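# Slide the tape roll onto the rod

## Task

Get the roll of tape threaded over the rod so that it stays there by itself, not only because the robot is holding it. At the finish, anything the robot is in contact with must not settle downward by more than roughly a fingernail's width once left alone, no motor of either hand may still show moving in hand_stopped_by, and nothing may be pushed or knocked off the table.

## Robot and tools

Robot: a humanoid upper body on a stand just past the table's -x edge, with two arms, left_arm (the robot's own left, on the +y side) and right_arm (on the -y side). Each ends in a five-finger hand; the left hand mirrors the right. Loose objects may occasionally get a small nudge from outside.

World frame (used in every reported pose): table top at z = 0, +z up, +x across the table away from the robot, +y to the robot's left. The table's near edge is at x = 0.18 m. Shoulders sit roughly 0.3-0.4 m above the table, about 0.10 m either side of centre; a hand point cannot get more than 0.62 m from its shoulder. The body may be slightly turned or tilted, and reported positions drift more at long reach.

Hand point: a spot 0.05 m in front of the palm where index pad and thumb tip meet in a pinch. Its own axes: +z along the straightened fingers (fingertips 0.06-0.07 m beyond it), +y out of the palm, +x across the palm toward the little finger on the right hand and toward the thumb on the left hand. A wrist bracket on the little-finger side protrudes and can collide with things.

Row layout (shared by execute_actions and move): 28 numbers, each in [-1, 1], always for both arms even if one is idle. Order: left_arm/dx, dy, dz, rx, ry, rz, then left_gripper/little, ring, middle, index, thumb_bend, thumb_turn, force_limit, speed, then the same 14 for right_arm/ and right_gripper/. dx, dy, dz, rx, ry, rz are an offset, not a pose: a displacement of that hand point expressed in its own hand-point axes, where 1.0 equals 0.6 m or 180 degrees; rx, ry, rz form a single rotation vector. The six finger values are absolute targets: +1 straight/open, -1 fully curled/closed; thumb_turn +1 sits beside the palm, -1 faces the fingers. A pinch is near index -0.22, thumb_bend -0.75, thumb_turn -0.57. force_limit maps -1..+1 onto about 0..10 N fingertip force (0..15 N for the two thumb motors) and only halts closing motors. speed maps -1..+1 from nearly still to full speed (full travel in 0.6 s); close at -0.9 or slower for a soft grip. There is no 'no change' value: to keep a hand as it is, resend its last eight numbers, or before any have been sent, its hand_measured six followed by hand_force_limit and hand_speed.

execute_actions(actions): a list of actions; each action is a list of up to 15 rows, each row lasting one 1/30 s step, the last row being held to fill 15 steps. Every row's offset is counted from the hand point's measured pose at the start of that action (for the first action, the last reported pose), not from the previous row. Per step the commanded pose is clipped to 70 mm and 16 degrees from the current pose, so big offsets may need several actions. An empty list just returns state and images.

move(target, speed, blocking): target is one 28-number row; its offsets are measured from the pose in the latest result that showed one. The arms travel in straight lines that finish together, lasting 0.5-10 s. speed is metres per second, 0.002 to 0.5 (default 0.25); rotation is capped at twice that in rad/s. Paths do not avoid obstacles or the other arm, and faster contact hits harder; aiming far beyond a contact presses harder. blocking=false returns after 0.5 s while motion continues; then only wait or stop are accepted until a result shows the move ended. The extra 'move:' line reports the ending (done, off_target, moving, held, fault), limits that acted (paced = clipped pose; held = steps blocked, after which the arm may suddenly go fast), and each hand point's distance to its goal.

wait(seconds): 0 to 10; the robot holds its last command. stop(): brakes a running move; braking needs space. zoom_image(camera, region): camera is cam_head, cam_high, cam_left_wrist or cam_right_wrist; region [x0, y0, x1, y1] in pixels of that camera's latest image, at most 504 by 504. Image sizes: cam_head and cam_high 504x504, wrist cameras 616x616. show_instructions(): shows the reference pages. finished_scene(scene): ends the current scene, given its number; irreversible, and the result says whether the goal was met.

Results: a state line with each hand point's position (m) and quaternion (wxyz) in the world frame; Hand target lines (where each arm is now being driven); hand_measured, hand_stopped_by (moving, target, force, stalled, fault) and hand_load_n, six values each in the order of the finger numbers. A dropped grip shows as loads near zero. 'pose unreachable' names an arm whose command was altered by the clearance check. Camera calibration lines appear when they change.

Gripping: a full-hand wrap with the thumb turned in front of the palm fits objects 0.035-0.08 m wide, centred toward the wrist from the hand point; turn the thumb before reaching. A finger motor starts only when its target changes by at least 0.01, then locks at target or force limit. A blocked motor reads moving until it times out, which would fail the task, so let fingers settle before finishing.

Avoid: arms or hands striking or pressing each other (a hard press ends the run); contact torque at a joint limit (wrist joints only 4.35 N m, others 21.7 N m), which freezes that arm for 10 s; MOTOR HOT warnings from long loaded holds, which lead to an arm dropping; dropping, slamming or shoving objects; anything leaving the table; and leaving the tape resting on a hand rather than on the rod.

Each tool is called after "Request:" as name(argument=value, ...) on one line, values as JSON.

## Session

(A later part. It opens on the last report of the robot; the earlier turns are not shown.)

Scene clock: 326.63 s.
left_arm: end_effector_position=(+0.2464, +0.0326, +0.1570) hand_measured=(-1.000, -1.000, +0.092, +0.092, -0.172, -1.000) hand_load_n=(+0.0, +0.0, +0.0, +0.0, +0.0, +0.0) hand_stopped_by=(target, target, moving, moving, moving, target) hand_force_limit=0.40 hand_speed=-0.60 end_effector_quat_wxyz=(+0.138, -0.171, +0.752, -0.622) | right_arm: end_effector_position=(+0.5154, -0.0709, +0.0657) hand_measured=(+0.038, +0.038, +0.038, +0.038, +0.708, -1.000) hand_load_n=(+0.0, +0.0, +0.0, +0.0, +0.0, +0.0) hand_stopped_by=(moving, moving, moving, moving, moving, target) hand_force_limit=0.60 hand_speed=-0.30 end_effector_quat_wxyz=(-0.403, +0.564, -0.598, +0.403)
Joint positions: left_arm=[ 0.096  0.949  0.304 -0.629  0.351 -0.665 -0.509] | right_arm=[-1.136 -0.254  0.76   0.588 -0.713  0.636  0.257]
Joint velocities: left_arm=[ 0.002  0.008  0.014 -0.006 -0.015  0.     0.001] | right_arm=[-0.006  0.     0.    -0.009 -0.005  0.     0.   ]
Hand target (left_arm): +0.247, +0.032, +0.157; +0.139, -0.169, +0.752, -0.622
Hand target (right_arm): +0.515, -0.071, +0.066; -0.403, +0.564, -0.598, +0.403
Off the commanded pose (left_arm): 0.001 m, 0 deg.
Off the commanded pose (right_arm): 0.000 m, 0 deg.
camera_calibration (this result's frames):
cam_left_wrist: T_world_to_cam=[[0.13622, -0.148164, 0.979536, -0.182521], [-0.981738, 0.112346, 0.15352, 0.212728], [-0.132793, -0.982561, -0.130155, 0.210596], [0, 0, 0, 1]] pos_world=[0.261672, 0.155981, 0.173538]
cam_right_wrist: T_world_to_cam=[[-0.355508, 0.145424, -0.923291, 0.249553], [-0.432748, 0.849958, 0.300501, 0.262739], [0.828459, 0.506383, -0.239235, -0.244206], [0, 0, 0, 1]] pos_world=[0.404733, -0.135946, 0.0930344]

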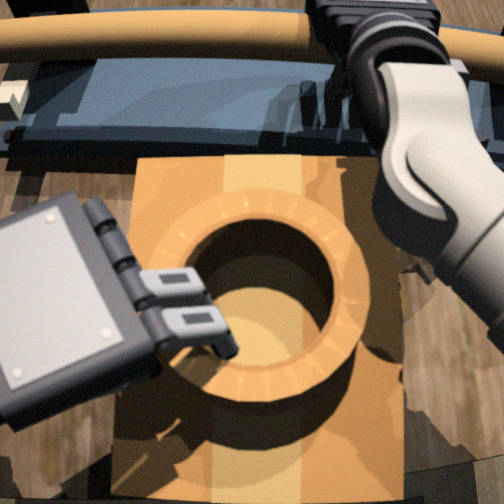

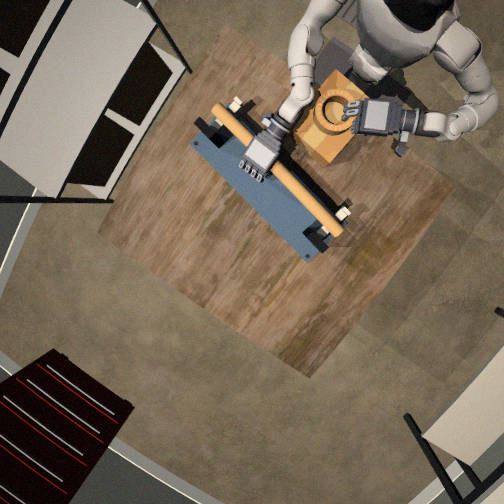

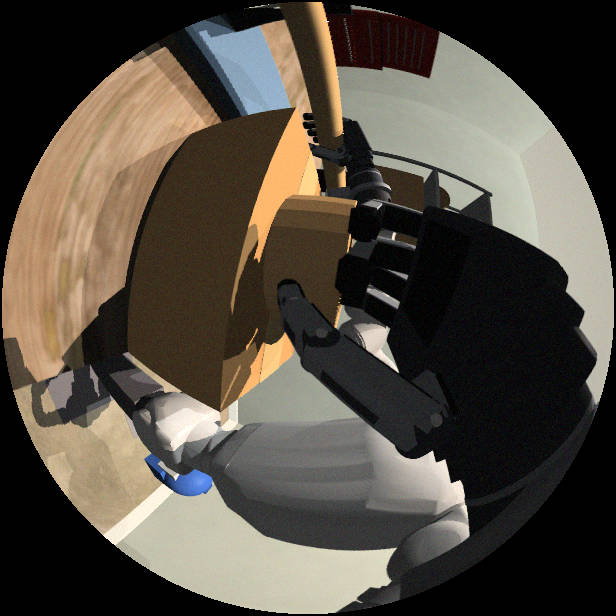

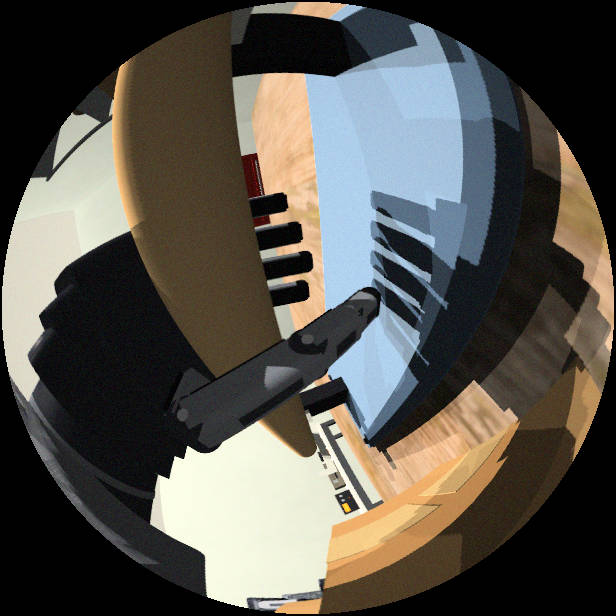

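Let the fingers finish closing, then check.

Request:
execute_actions(actions=[])

Scene clock: 327.53 s.
left_arm: end_effector_position=(+0.2466, +0.0321, +0.1578) hand_measured=(-1.000, -1.000, -0.062, -0.062, -0.190, -1.000) hand_load_n=(+0.0, +0.0, +8.0, +7.5, +9.5, +1.0) hand_stopped_by=(target, target, force, force, force, target) hand_force_limit=0.40 hand_speed=-0.60 end_effector_quat_wxyz=(+0.139, -0.169, +0.751, -0.623) | right_arm: end_effector_position=(+0.5155, -0.0700, +0.0664) hand_measured=(-0.932, -0.874, -0.844, -0.814, +0.086, -1.000) hand_load_n=(+7.5, +9.5, +10.5, +8.0, +11.5, +2.0) hand_stopped_by=(force, force, force, force, force, target) hand_force_limit=0.60 hand_speed=-0.30 end_effector_quat_wxyz=(-0.404, +0.563, -0.599, +0.401)
Joint positions: left_arm=[ 0.094  0.948  0.304 -0.629  0.352 -0.666 -0.506] | right_arm=[-1.137 -0.253  0.759  0.587 -0.709  0.637  0.257]
Joint velocities: left_arm=[0.006 0.006 0.011 0.002 0.012 0.    0.   ] | right_arm=[ 0.    -0.014  0.006  0.    -0.015  0.     0.   ]
Hand target (left_arm): +0.247, +0.032, +0.157; +0.139, -0.169, +0.752, -0.622
Hand target (right_arm): +0.515, -0.071, +0.066; -0.403, +0.564, -0.598, +0.403
Off the commanded pose (left_arm): 0.001 m, 0 deg.
Off the commanded pose (right_arm): 0.001 m, 0 deg.
camera_calibration (this result's frames):
cam_left_wrist: T_world_to_cam=[[0.132553, -0.145157, 0.980489, -0.182791], [-0.982129, 0.114116, 0.149669, 0.213534], [-0.133615, -0.982806, -0.127436, 0.210025], [0, 0, 0, 1]] pos_world=[0.262009, 0.155513, 0.17403]
cam_right_wrist: T_world_to_cam=[[-0.355358, 0.149937, -0.922626, 0.25028], [-0.432995, 0.848357, 0.30464, 0.261557], [0.828393, 0.507749, -0.236549, -0.244694], [0, 0, 0, 1]] pos_world=[0.404895, -0.135177, 0.0933518]

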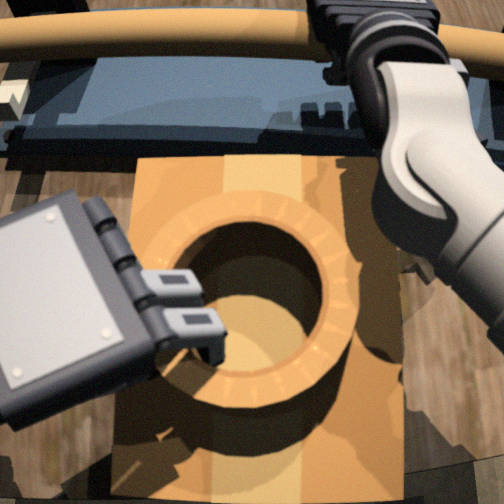

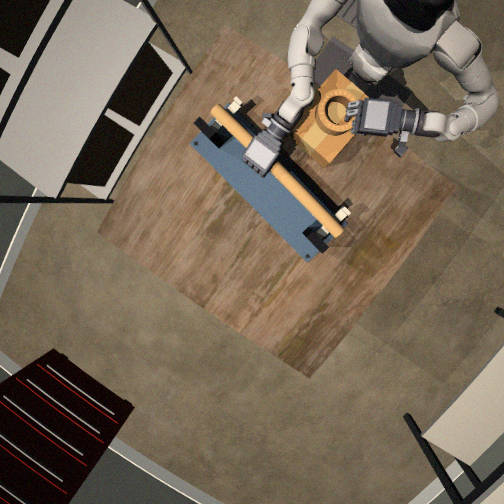

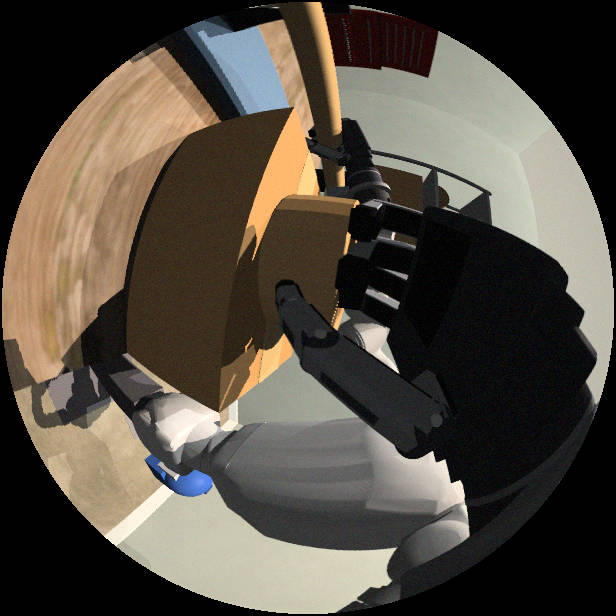

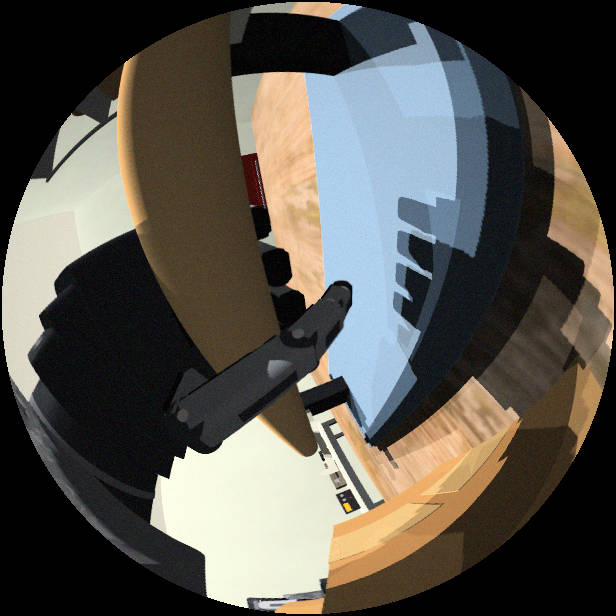

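Request:
move(target=[-0.2564,-0.1238,-0.1736,0.3027,-0.0387,-0.404,-1,-1,-0.6,-0.6,-0.2,-1,0.4,-0.6,0.1873,-0.1782,-0.1732,0.0661,0.0007,-0.0099,-1,-1,-1,-1,-1,-1,0.6,-0.3], speed=0.4)

Scene clock: 394.50 s.
left_arm: end_effector_position=(+0.3527, +0.1894, +0.2522) hand_measured=(-1.000, -1.000, -0.062, -0.062, -0.188, -1.000) hand_load_n=(+0.0, +0.0, +4.5, +7.0, +11.5, +1.5) hand_stopped_by=(target, target, force, force, force, target) hand_force_limit=0.40 hand_speed=-0.60 end_effector_quat_wxyz=(+0.116, +0.525, -0.149, +0.830) | right_arm: end_effector_position=(+0.4450, -0.1793, +0.1912) hand_measured=(-0.932, -0.874, -0.844, -0.814, +0.088, -1.000) hand_load_n=(+6.5, +9.0, +10.5, +8.5, +11.5, +2.0) hand_stopped_by=(force, force, force, force, force, target) hand_force_limit=0.60 hand_speed=-0.30 end_effector_quat_wxyz=(-0.447, +0.535, -0.546, +0.464)
Joint positions: left_arm=[ 0.035  0.911  0.012  0.207 -1.057 -0.839 -0.524] | right_arm=[-0.782 -0.97   0.481 -0.427 -0.674  0.749  0.529]
Joint velocities: left_arm=[ 0.005 -0.005  0.     0.018  0.008  0.002  0.   ] | right_arm=[-0.012 -0.008  0.006 -0.002 -0.003  0.     0.   ]
Hand target (left_arm): +0.353, +0.191, +0.253; +0.116, +0.525, -0.146, +0.830
Hand target (right_arm): +0.444, -0.178, +0.190; -0.448, +0.536, -0.547, +0.461
Off the commanded pose (left_arm): 0.012 m, 3 deg.
Off the commanded pose (right_arm): 0.011 m, 1 deg.
move: off_target (left_arm, right_arm)
camera_calibration (this result's frames):
cam_left_wrist: T_world_to_cam=[[0.375626, 0.923658, 0.0759001, -0.326572], [-0.790196, 0.276403, 0.546984, 0.0869915], [0.484247, -0.265438, 0.833695, -0.205429], [0, 0, 0, 1]] pos_world=[0.290888, 0.223067, 0.148469]
cam_right_wrist: T_world_to_cam=[[-0.177771, 0.102253, -0.978745, 0.279943], [-0.486926, 0.855159, 0.177782, 0.335188], [0.855161, 0.508181, -0.102233, -0.138735], [0, 0, 0, 1]] pos_world=[0.331618, -0.244761, 0.200219]

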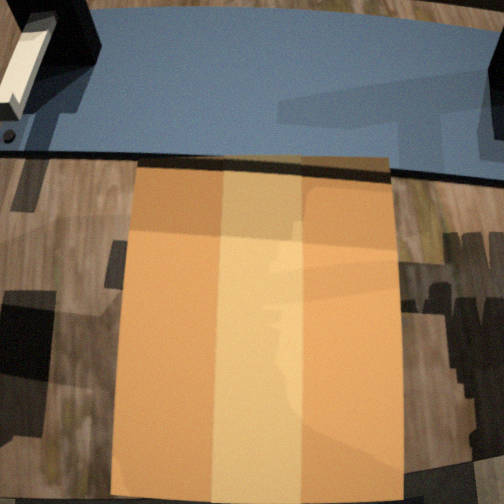

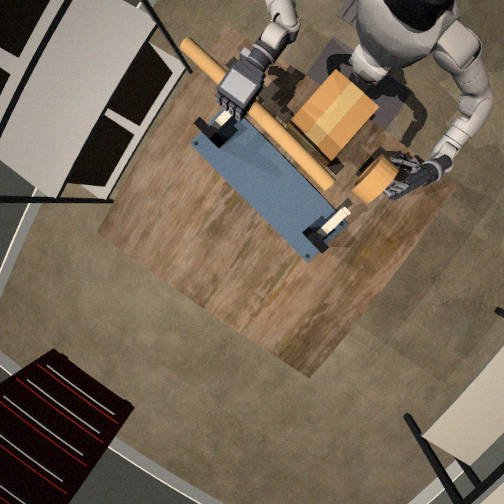

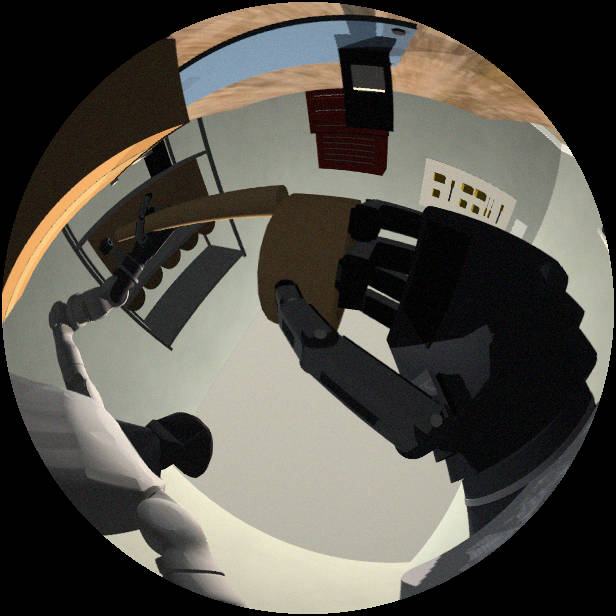

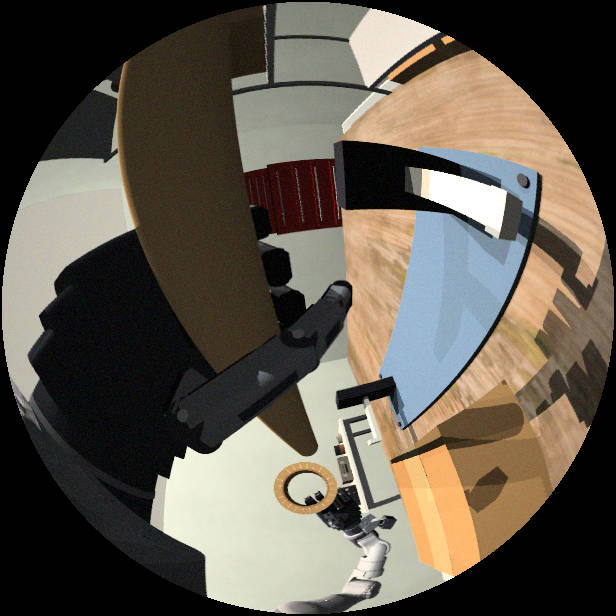

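Request:
zoom_image(camera="cam_right_wrist", region=[250, 400, 390, 540])

Request:
zoom_image(camera="cam_high", region=[290, 130, 450, 270])

Request:
zoom_image(camera="cam_right_wrist", region=[100, 40, 320, 400])

Region (250, 400, 390, 540) of cam_right_wrist's 616x616 image, scaled by 3.600, with more detail than that image has.

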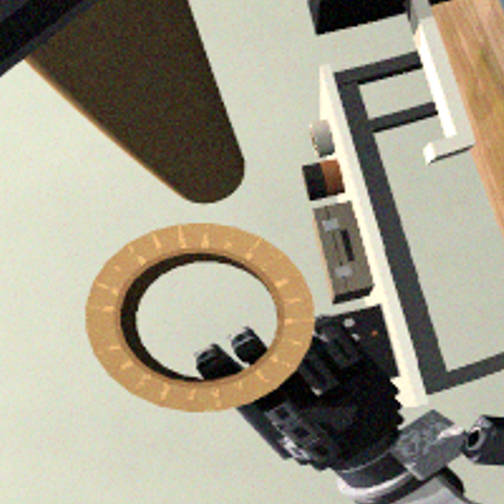

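Region (290, 130, 450, 270) of cam_high's 504x504 image, scaled by 3.150, with more detail than that image has; it fills the top 441 rows of this view, and the rest is white.

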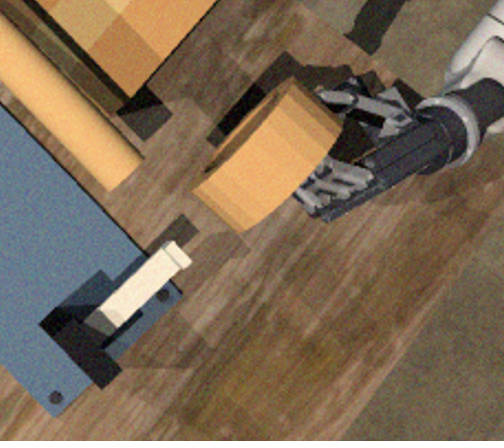

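Region (100, 40, 320, 400) of cam_right_wrist's 616x616 image, scaled by 1.400, with more detail than that image has.

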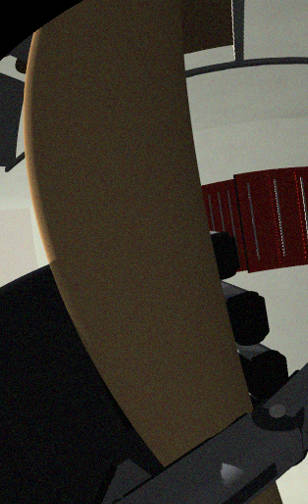

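Request:
move(target=[-0.0524,-0.0077,0.0449,-0.0152,0.0043,-0.0166,-1,-1,-0.6,-0.6,-0.2,-1,0.4,-0.6,-0.0239,-0.012,-0.0496,0,0,0,-1,-1,-1,-1,-1,-1,0.6,-0.3], speed=0.08)

Request:
zoom_image(camera="cam_right_wrist", region=[250, 400, 390, 540])

Request:
zoom_image(camera="cam_high", region=[290, 130, 450, 270])

Scene clock: 444.20 s.
left_arm: end_effector_position=(+0.3894, +0.1792, +0.2321) hand_measured=(-1.000, -1.000, -0.062, -0.062, -0.188, -1.000) hand_load_n=(+0.0, +0.0, +4.5, +7.0, +11.5, +1.5) hand_stopped_by=(target, target, force, force, force, target) hand_force_limit=0.40 hand_speed=-0.60 end_effector_quat_wxyz=(+0.152, +0.522, -0.156, +0.824) | right_arm: end_effector_position=(+0.4171, -0.1637, +0.2001) hand_measured=(-0.932, -0.874, -0.844, -0.814, +0.088, -1.000) hand_load_n=(+6.5, +9.0, +10.5, +8.5, +11.5, +2.0) hand_stopped_by=(force, force, force, force, force, target) hand_force_limit=0.60 hand_speed=-0.30 end_effector_quat_wxyz=(-0.445, +0.537, -0.547, +0.463)
Joint positions: left_arm=[-0.29   0.796 -0.061  0.552 -1.081 -0.798 -0.756] | right_arm=[-0.762 -1.005  0.528 -0.649 -0.779  0.934  0.658]
Joint velocities: left_arm=[ 0.008  0.002  0.018  0.008  0.     0.    -0.003] | right_arm=[ 0.003  0.009 -0.02  -0.008 -0.008  0.001  0.   ]
Hand target (left_arm): +0.390, +0.180, +0.233; +0.153, +0.521, -0.153, +0.826
Hand target (right_arm): +0.417, -0.164, +0.201; -0.444, +0.538, -0.546, +0.465
Off the commanded pose (left_arm): 0.005 m, 0 deg.
Off the commanded pose (right_arm): 0.003 m, 0 deg.
move: off_target (left_arm)
camera_calibration (this result's frames):
cam_left_wrist: T_world_to_cam=[[0.439756, 0.896738, 0.0497595, -0.3435], [-0.762603, 0.343564, 0.548088, 0.106855], [0.474395, -0.278972, 0.834939, -0.203173], [0, 0, 0, 1]] pos_world=[0.328929, 0.214638, 0.128164]
cam_right_wrist: T_world_to_cam=[[-0.18454, 0.0995683, -0.977768, 0.284247], [-0.485973, 0.855481, 0.178836, 0.306153], [0.854269, 0.508171, -0.109483, -0.120137], [0, 0, 0, 1]] pos_world=[0.303866, -0.22916, 0.210024]

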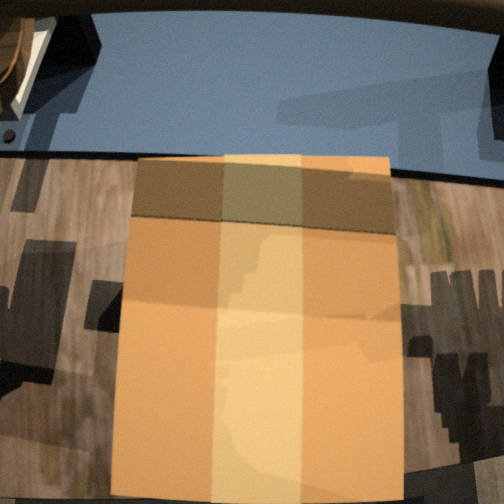

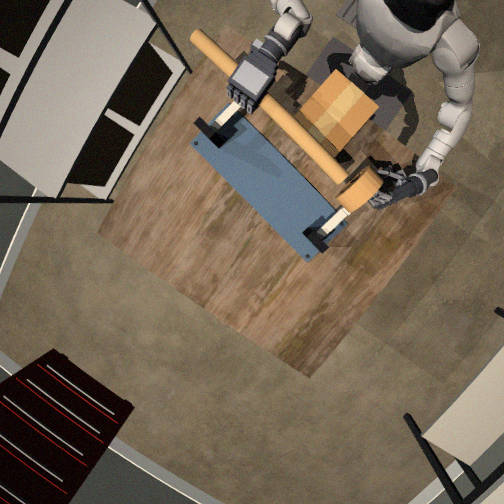

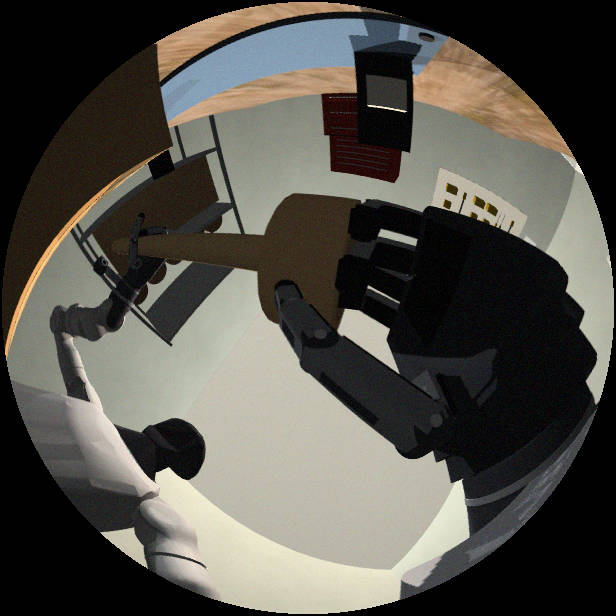

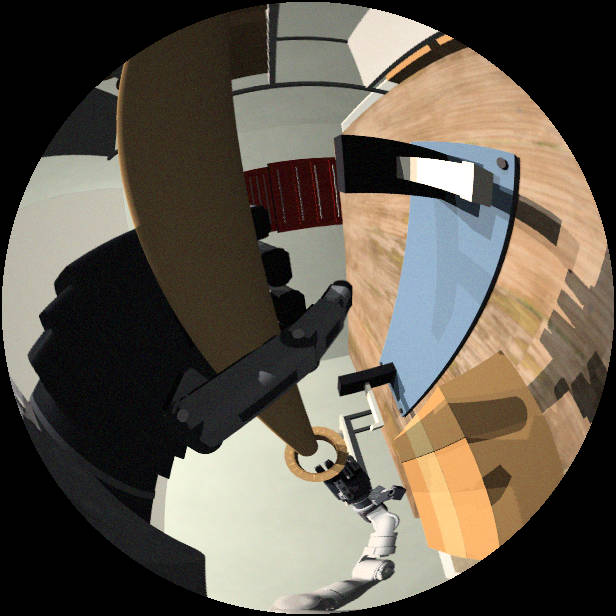

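Region (250, 400, 390, 540) of cam_right_wrist's 616x616 image, scaled by 3.600, with more detail than that image has.

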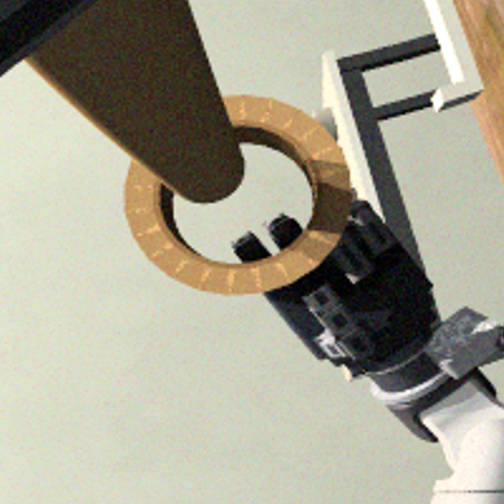

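Region (290, 130, 450, 270) of cam_high's 504x504 image, scaled by 3.150, with more detail than that image has; it fills the top 441 rows of this view, and the rest is white.

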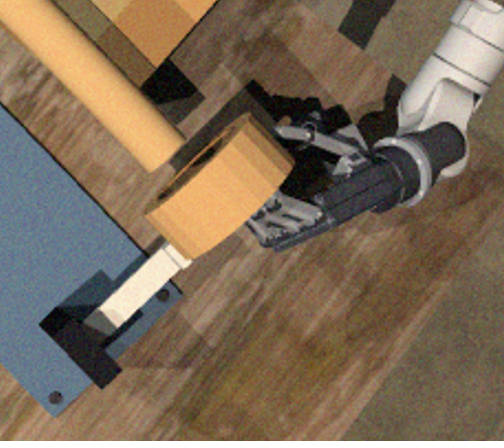

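Request:
move(target=[0.0133,0.0426,0.0218,0,0,0,-1,-1,-0.6,-0.6,-0.2,-1,0.4,-0.6,-0.0527,-0.0048,0.0075,0,0,0,-1,-1,-1,-1,-1,-1,0.6,-0.3], speed=0.05)

Request:
zoom_image(camera="cam_right_wrist", region=[250, 390, 390, 530])

Request:
zoom_image(camera="cam_high", region=[290, 130, 450, 270])

Scene clock: 473.53 s.
left_arm: end_effector_position=(+0.3856, +0.1526, +0.2429) hand_measured=(-1.000, -1.000, -0.062, -0.062, -0.188, -1.000) hand_load_n=(+0.0, +0.0, +4.5, +7.0, +11.5, +1.5) hand_stopped_by=(target, target, force, force, force, target) hand_force_limit=0.40 hand_speed=-0.60 end_effector_quat_wxyz=(+0.154, +0.521, -0.153, +0.826) | right_arm: end_effector_position=(+0.4236, -0.1342, +0.2021) hand_measured=(-0.932, -0.874, -0.844, -0.814, +0.088, -1.000) hand_load_n=(+6.5, +9.0, +10.5, +8.5, +11.5, +2.0) hand_stopped_by=(force, force, force, force, force, target) hand_force_limit=0.60 hand_speed=-0.30 end_effector_quat_wxyz=(-0.443, +0.538, -0.546, +0.465)
Joint positions: left_arm=[-0.218  0.817 -0.109  0.332 -0.971 -0.776 -0.519] | right_arm=[-0.938 -0.903  0.739 -0.626 -0.946  1.091  0.781]
Joint velocities: left_arm=[ 0.     0.    -0.008  0.003  0.     0.     0.003] | right_arm=[-0.005 -0.008 -0.008  0.    -0.003  0.01   0.   ]
Hand target (left_arm): +0.385, +0.151, +0.241; +0.154, +0.523, -0.156, +0.824
Hand target (right_arm): +0.424, -0.135, +0.202; -0.441, +0.538, -0.546, +0.466
Off the commanded pose (left_arm): 0.002 m, 0 deg.
Off the commanded pose (right_arm): 0.002 m, 0 deg.
move: done
camera_calibration (this result's frames):
cam_left_wrist: T_world_to_cam=[[0.438819, 0.897543, 0.0430716, -0.316635], [-0.763792, 0.347319, 0.544051, 0.108028], [0.473349, -0.271638, 0.837946, -0.219215], [0, 0, 0, 1]] pos_world=[0.325221, 0.187127, 0.138555]
cam_right_wrist: T_world_to_cam=[[-0.184679, 0.0940037, -0.978293, 0.283936], [-0.484127, 0.857564, 0.173795, 0.284207], [0.855286, 0.505714, -0.112865, -0.140467], [0, 0, 0, 1]] pos_world=[0.310169, -0.199381, 0.212525]

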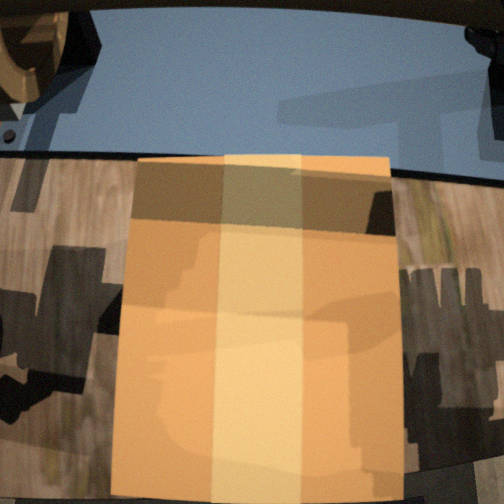

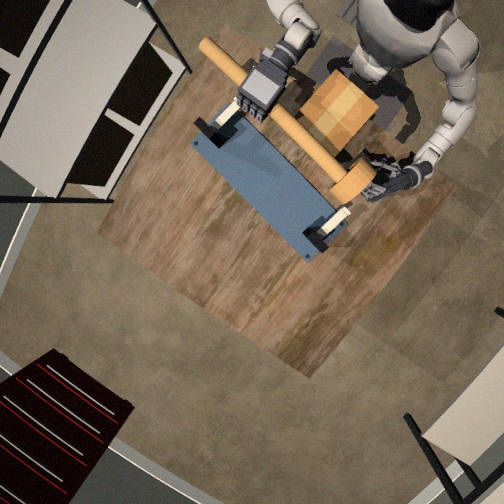

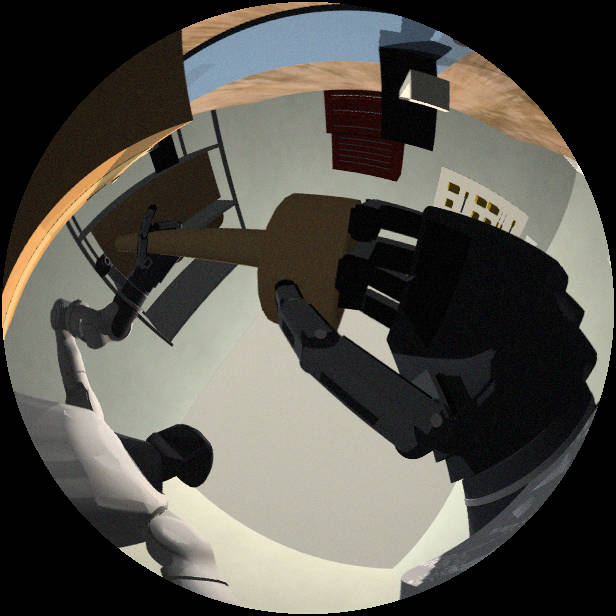

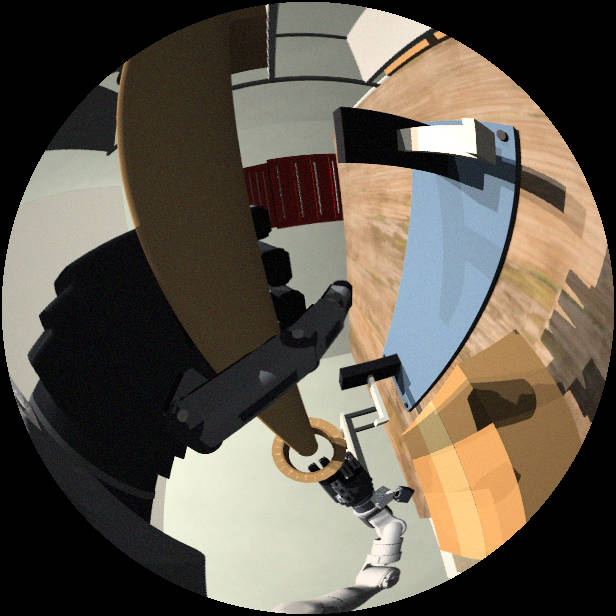

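Region (250, 390, 390, 530) of cam_right_wrist's 616x616 image, scaled by 3.600, with more detail than that image has.

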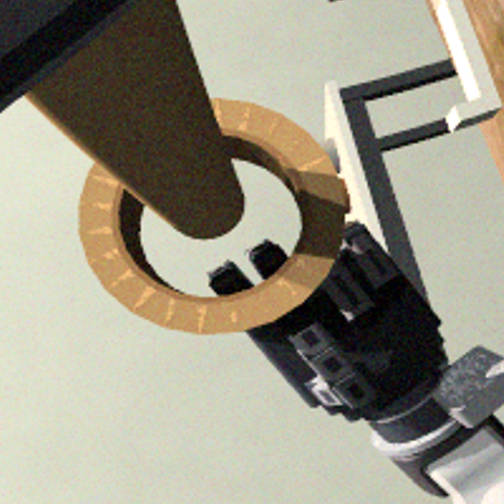

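Region (290, 130, 450, 270) of cam_high's 504x504 image, scaled by 3.150, with more detail than that image has; it fills the top 441 rows of this view, and the rest is white.

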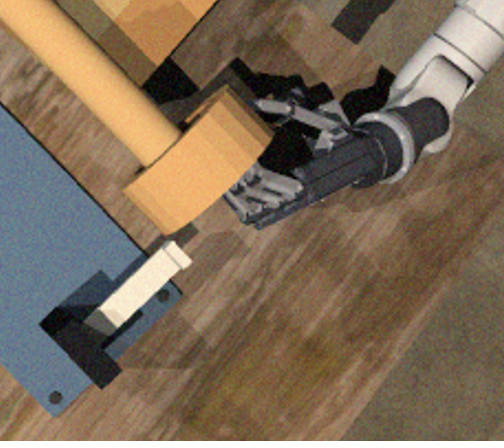

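Request:
move(target=[-0.0282,0.079,0.0517,0,0,0,-1,-1,-0.6,-0.6,-0.2,-1,0.4,-0.6,-0.084,-0.0111,0.0455,0,0,0.003,-1,-1,-1,-1,-1,-1,0.6,-0.3], speed=0.06)

Request:
zoom_image(camera="cam_right_wrist", region=[230, 360, 400, 530])

Request:
zoom_image(camera="cam_high", region=[270, 110, 430, 270])

Scene clock: 491.60 s.
left_arm: end_effector_position=(+0.3967, +0.0971, +0.2331) hand_measured=(-1.000, -1.000, -0.062, -0.062, -0.188, -1.000) hand_load_n=(+0.0, +0.0, +5.0, +7.5, +11.0, +1.0) hand_stopped_by=(target, target, force, force, force, target) hand_force_limit=0.40 hand_speed=-0.60 end_effector_quat_wxyz=(+0.155, +0.524, -0.149, +0.824) | right_arm: end_effector_position=(+0.4533, -0.0863, +0.2028) hand_measured=(-0.932, -0.874, -0.844, -0.814, +0.088, -1.000) hand_load_n=(+6.5, +9.0, +10.5, +8.5, +11.5, +2.0) hand_stopped_by=(force, force, force, force, force, target) hand_force_limit=0.60 hand_speed=-0.30 end_effector_quat_wxyz=(-0.441, +0.540, -0.547, +0.463)
Joint positions: left_arm=[-0.297  0.708 -0.23   0.263 -0.731 -0.748 -0.256] | right_arm=[-1.176 -0.666  0.922 -0.381 -1.038  1.173  0.85 ]
Joint velocities: left_arm=[ 0.012  0.005 -0.017 -0.002  0.011  0.     0.002] | right_arm=[-0.005  0.    -0.002  0.003  0.005  0.     0.   ]
Hand target (left_arm): +0.396, +0.095, +0.233; +0.156, +0.523, -0.152, +0.824
Hand target (right_arm): +0.455, -0.088, +0.207; -0.444, +0.534, -0.547, +0.467
Off the commanded pose (left_arm): 0.004 m, 1 deg.
Off the commanded pose (right_arm): 0.002 m, 1 deg.
move: off_target (left_arm)
camera_calibration (this result's frames):
cam_left_wrist: T_world_to_cam=[[0.436349, 0.899165, 0.0332063, -0.268249], [-0.760509, 0.348836, 0.547668, 0.13879], [0.48086, -0.264228, 0.836037, -0.234642], [0, 0, 0, 1]] pos_world=[0.335431, 0.130786, 0.129066]
cam_right_wrist: T_world_to_cam=[[-0.191562, 0.0944443, -0.976926, 0.288434], [-0.48433, 0.856631, 0.177785, 0.25665], [0.853656, 0.507211, -0.118356, -0.188052], [0, 0, 0, 1]] pos_world=[0.340088, -0.151713, 0.213893]

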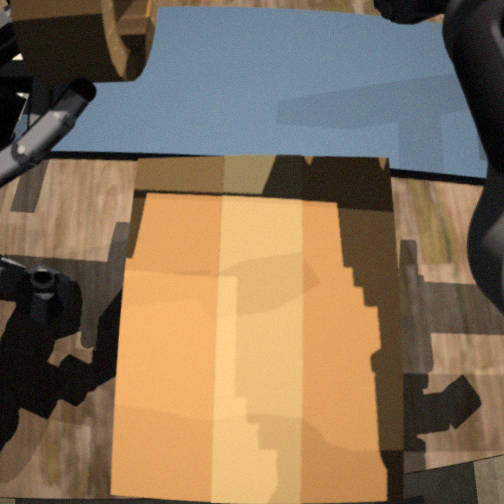

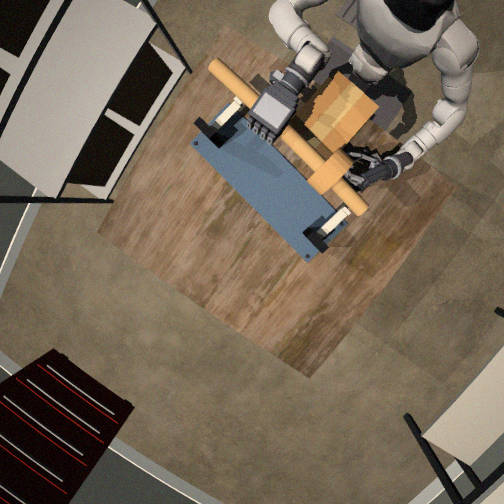

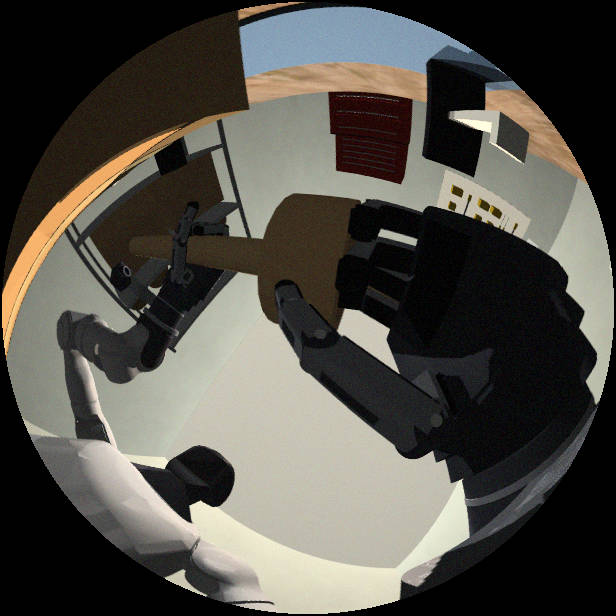

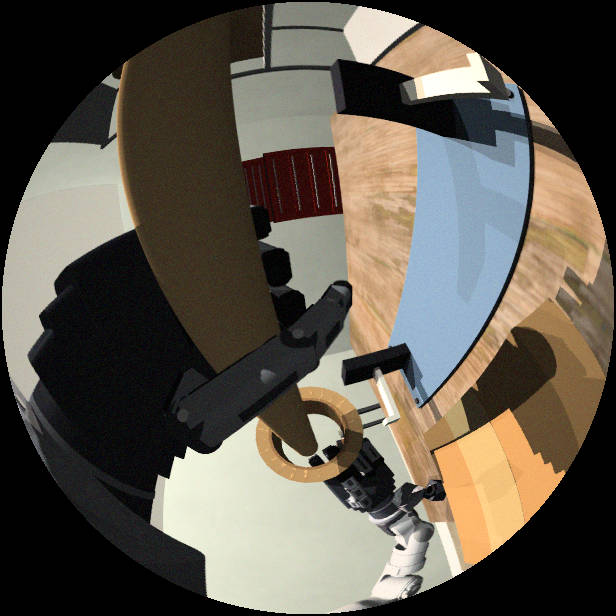

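Region (230, 360, 400, 530) of cam_right_wrist's 616x616 image, scaled by 2.965, with more detail than that image has.

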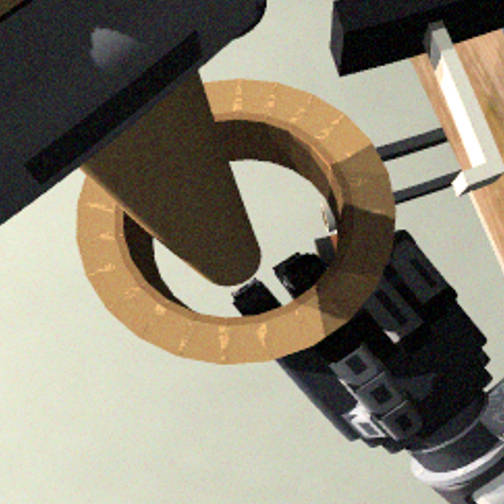

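Region (270, 110, 430, 270) of cam_high's 504x504 image, scaled by 3.150, with more detail than that image has.

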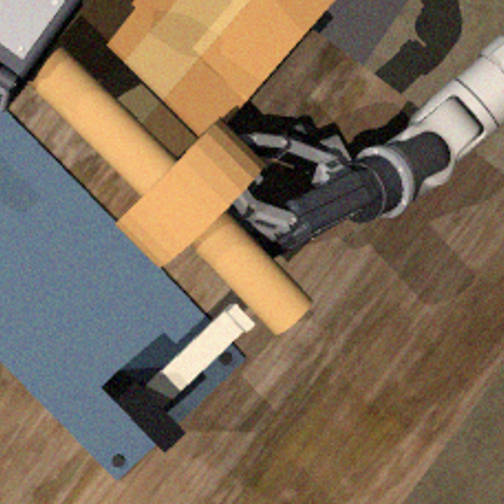

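Request:
move(target=[-0.003,-0.0733,-0.0158,0,0,0,-1,-1,0.02,0.02,0.6,-1,0.4,0.5,0,-0.0066,-0.0012,0,0,0,-1,-1,-1,-1,-1,-1,0.6,-0.3], speed=0.06)

Request:
zoom_image(camera="cam_high", region=[180, 40, 430, 290])

Request:
zoom_image(camera="cam_right_wrist", region=[230, 360, 400, 530])

Scene clock: 509.63 s.
left_arm: end_effector_position=(+0.4073, +0.1354, +0.2293) hand_measured=(-1.000, -1.000, +0.020, +0.020, +0.600, -1.000) hand_load_n=(+0.0, +0.0, +0.0, +0.0, +0.0, +0.0) hand_stopped_by=(target, target, target, target, target, target) hand_force_limit=0.40 hand_speed=0.50 end_effector_quat_wxyz=(+0.157, +0.525, -0.158, +0.821) | right_arm: end_effector_position=(+0.4502, -0.0839, +0.1970) hand_measured=(-0.932, -0.874, -0.844, -0.814, +0.088, -1.000) hand_load_n=(+6.0, +9.0, +10.5, +9.0, +11.5, +2.5) hand_stopped_by=(force, force, force, force, force, target) hand_force_limit=0.60 hand_speed=-0.30 end_effector_quat_wxyz=(-0.433, +0.552, -0.548, +0.455)
Joint positions: left_arm=[-0.364  0.731 -0.149  0.488 -0.903 -0.775 -0.545] | right_arm=[-1.18  -0.667  0.93  -0.381 -1.036  1.164  0.877]
Joint velocities: left_arm=[ 0.    -0.002  0.011  0.003 -0.008  0.    -0.012] | right_arm=[ 0.002 -0.002  0.008  0.     0.     0.     0.   ]
Hand target (left_arm): +0.409, +0.140, +0.233; +0.154, +0.522, -0.149, +0.826
Hand target (right_arm): +0.453, -0.086, +0.207; -0.441, +0.540, -0.547, +0.463
Off the commanded pose (left_arm): 0.006 m, 1 deg.
Off the commanded pose (right_arm): 0.011 m, 2 deg.
move: off_target (left_arm, right_arm)
camera_calibration (this result's frames):
cam_left_wrist: T_world_to_cam=[[0.448407, 0.89268, 0.0453219, -0.313894], [-0.754262, 0.350696, 0.555069, 0.131073], [0.479604, -0.283081, 0.830569, -0.22209], [0, 0, 0, 1]] pos_world=[0.346131, 0.171371, 0.125932]
cam_right_wrist: T_world_to_cam=[[-0.220966, 0.0818558, -0.97184, 0.293125], [-0.488817, 0.852979, 0.182986, 0.25481], [0.843938, 0.515486, -0.148467, -0.176304], [0, 0, 0, 1]] pos_world=[0.338115, -0.150459, 0.212069]

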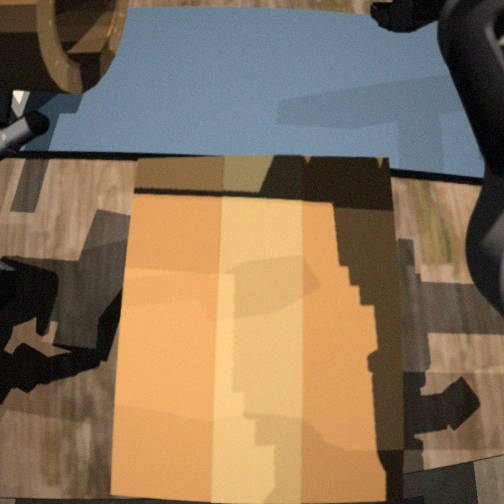

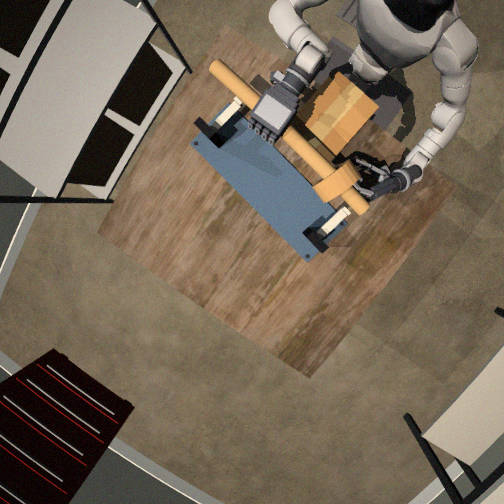

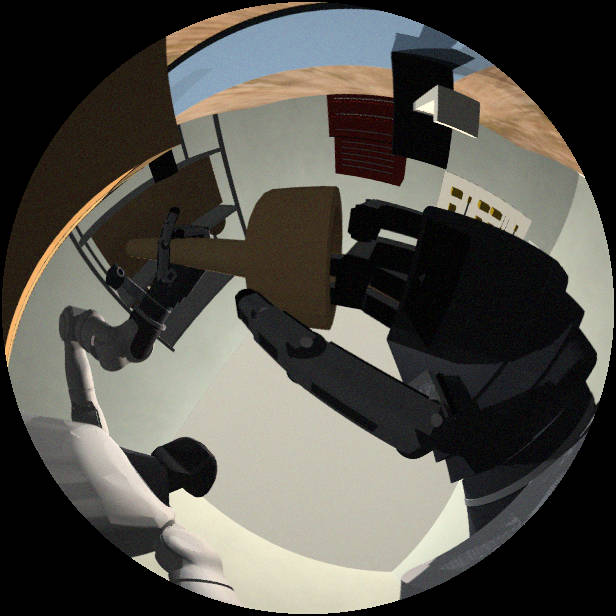

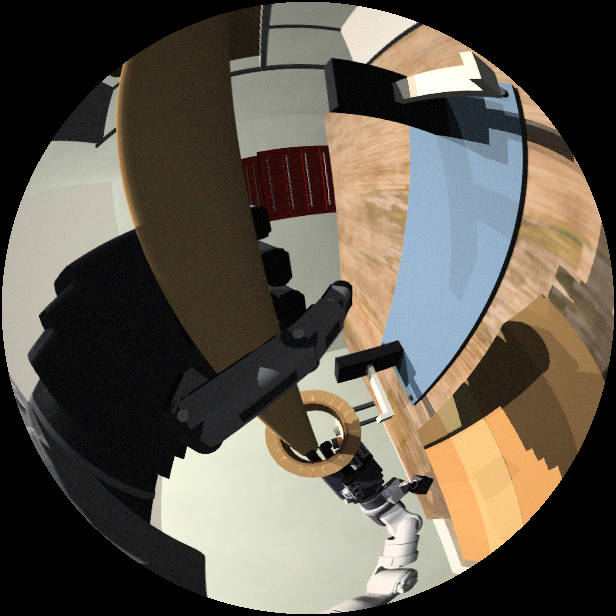

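Region (180, 40, 430, 290) of cam_high's 504x504 image, scaled by 2.016, with more detail than that image has.

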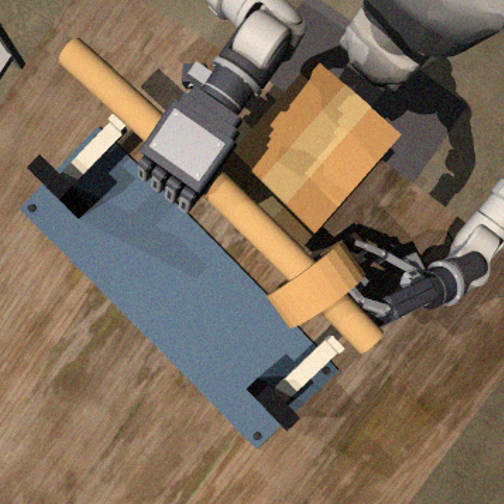

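Region (230, 360, 400, 530) of cam_right_wrist's 616x616 image, scaled by 2.965, with more detail than that image has.

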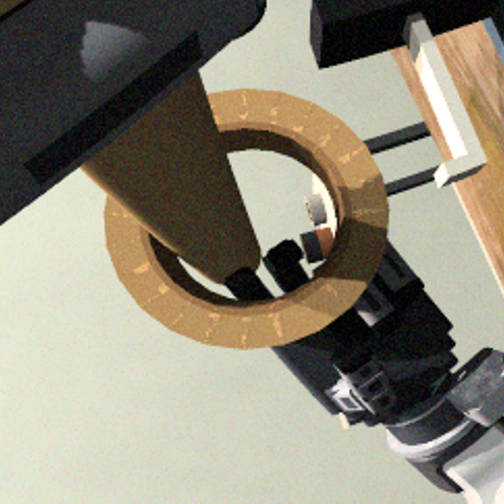

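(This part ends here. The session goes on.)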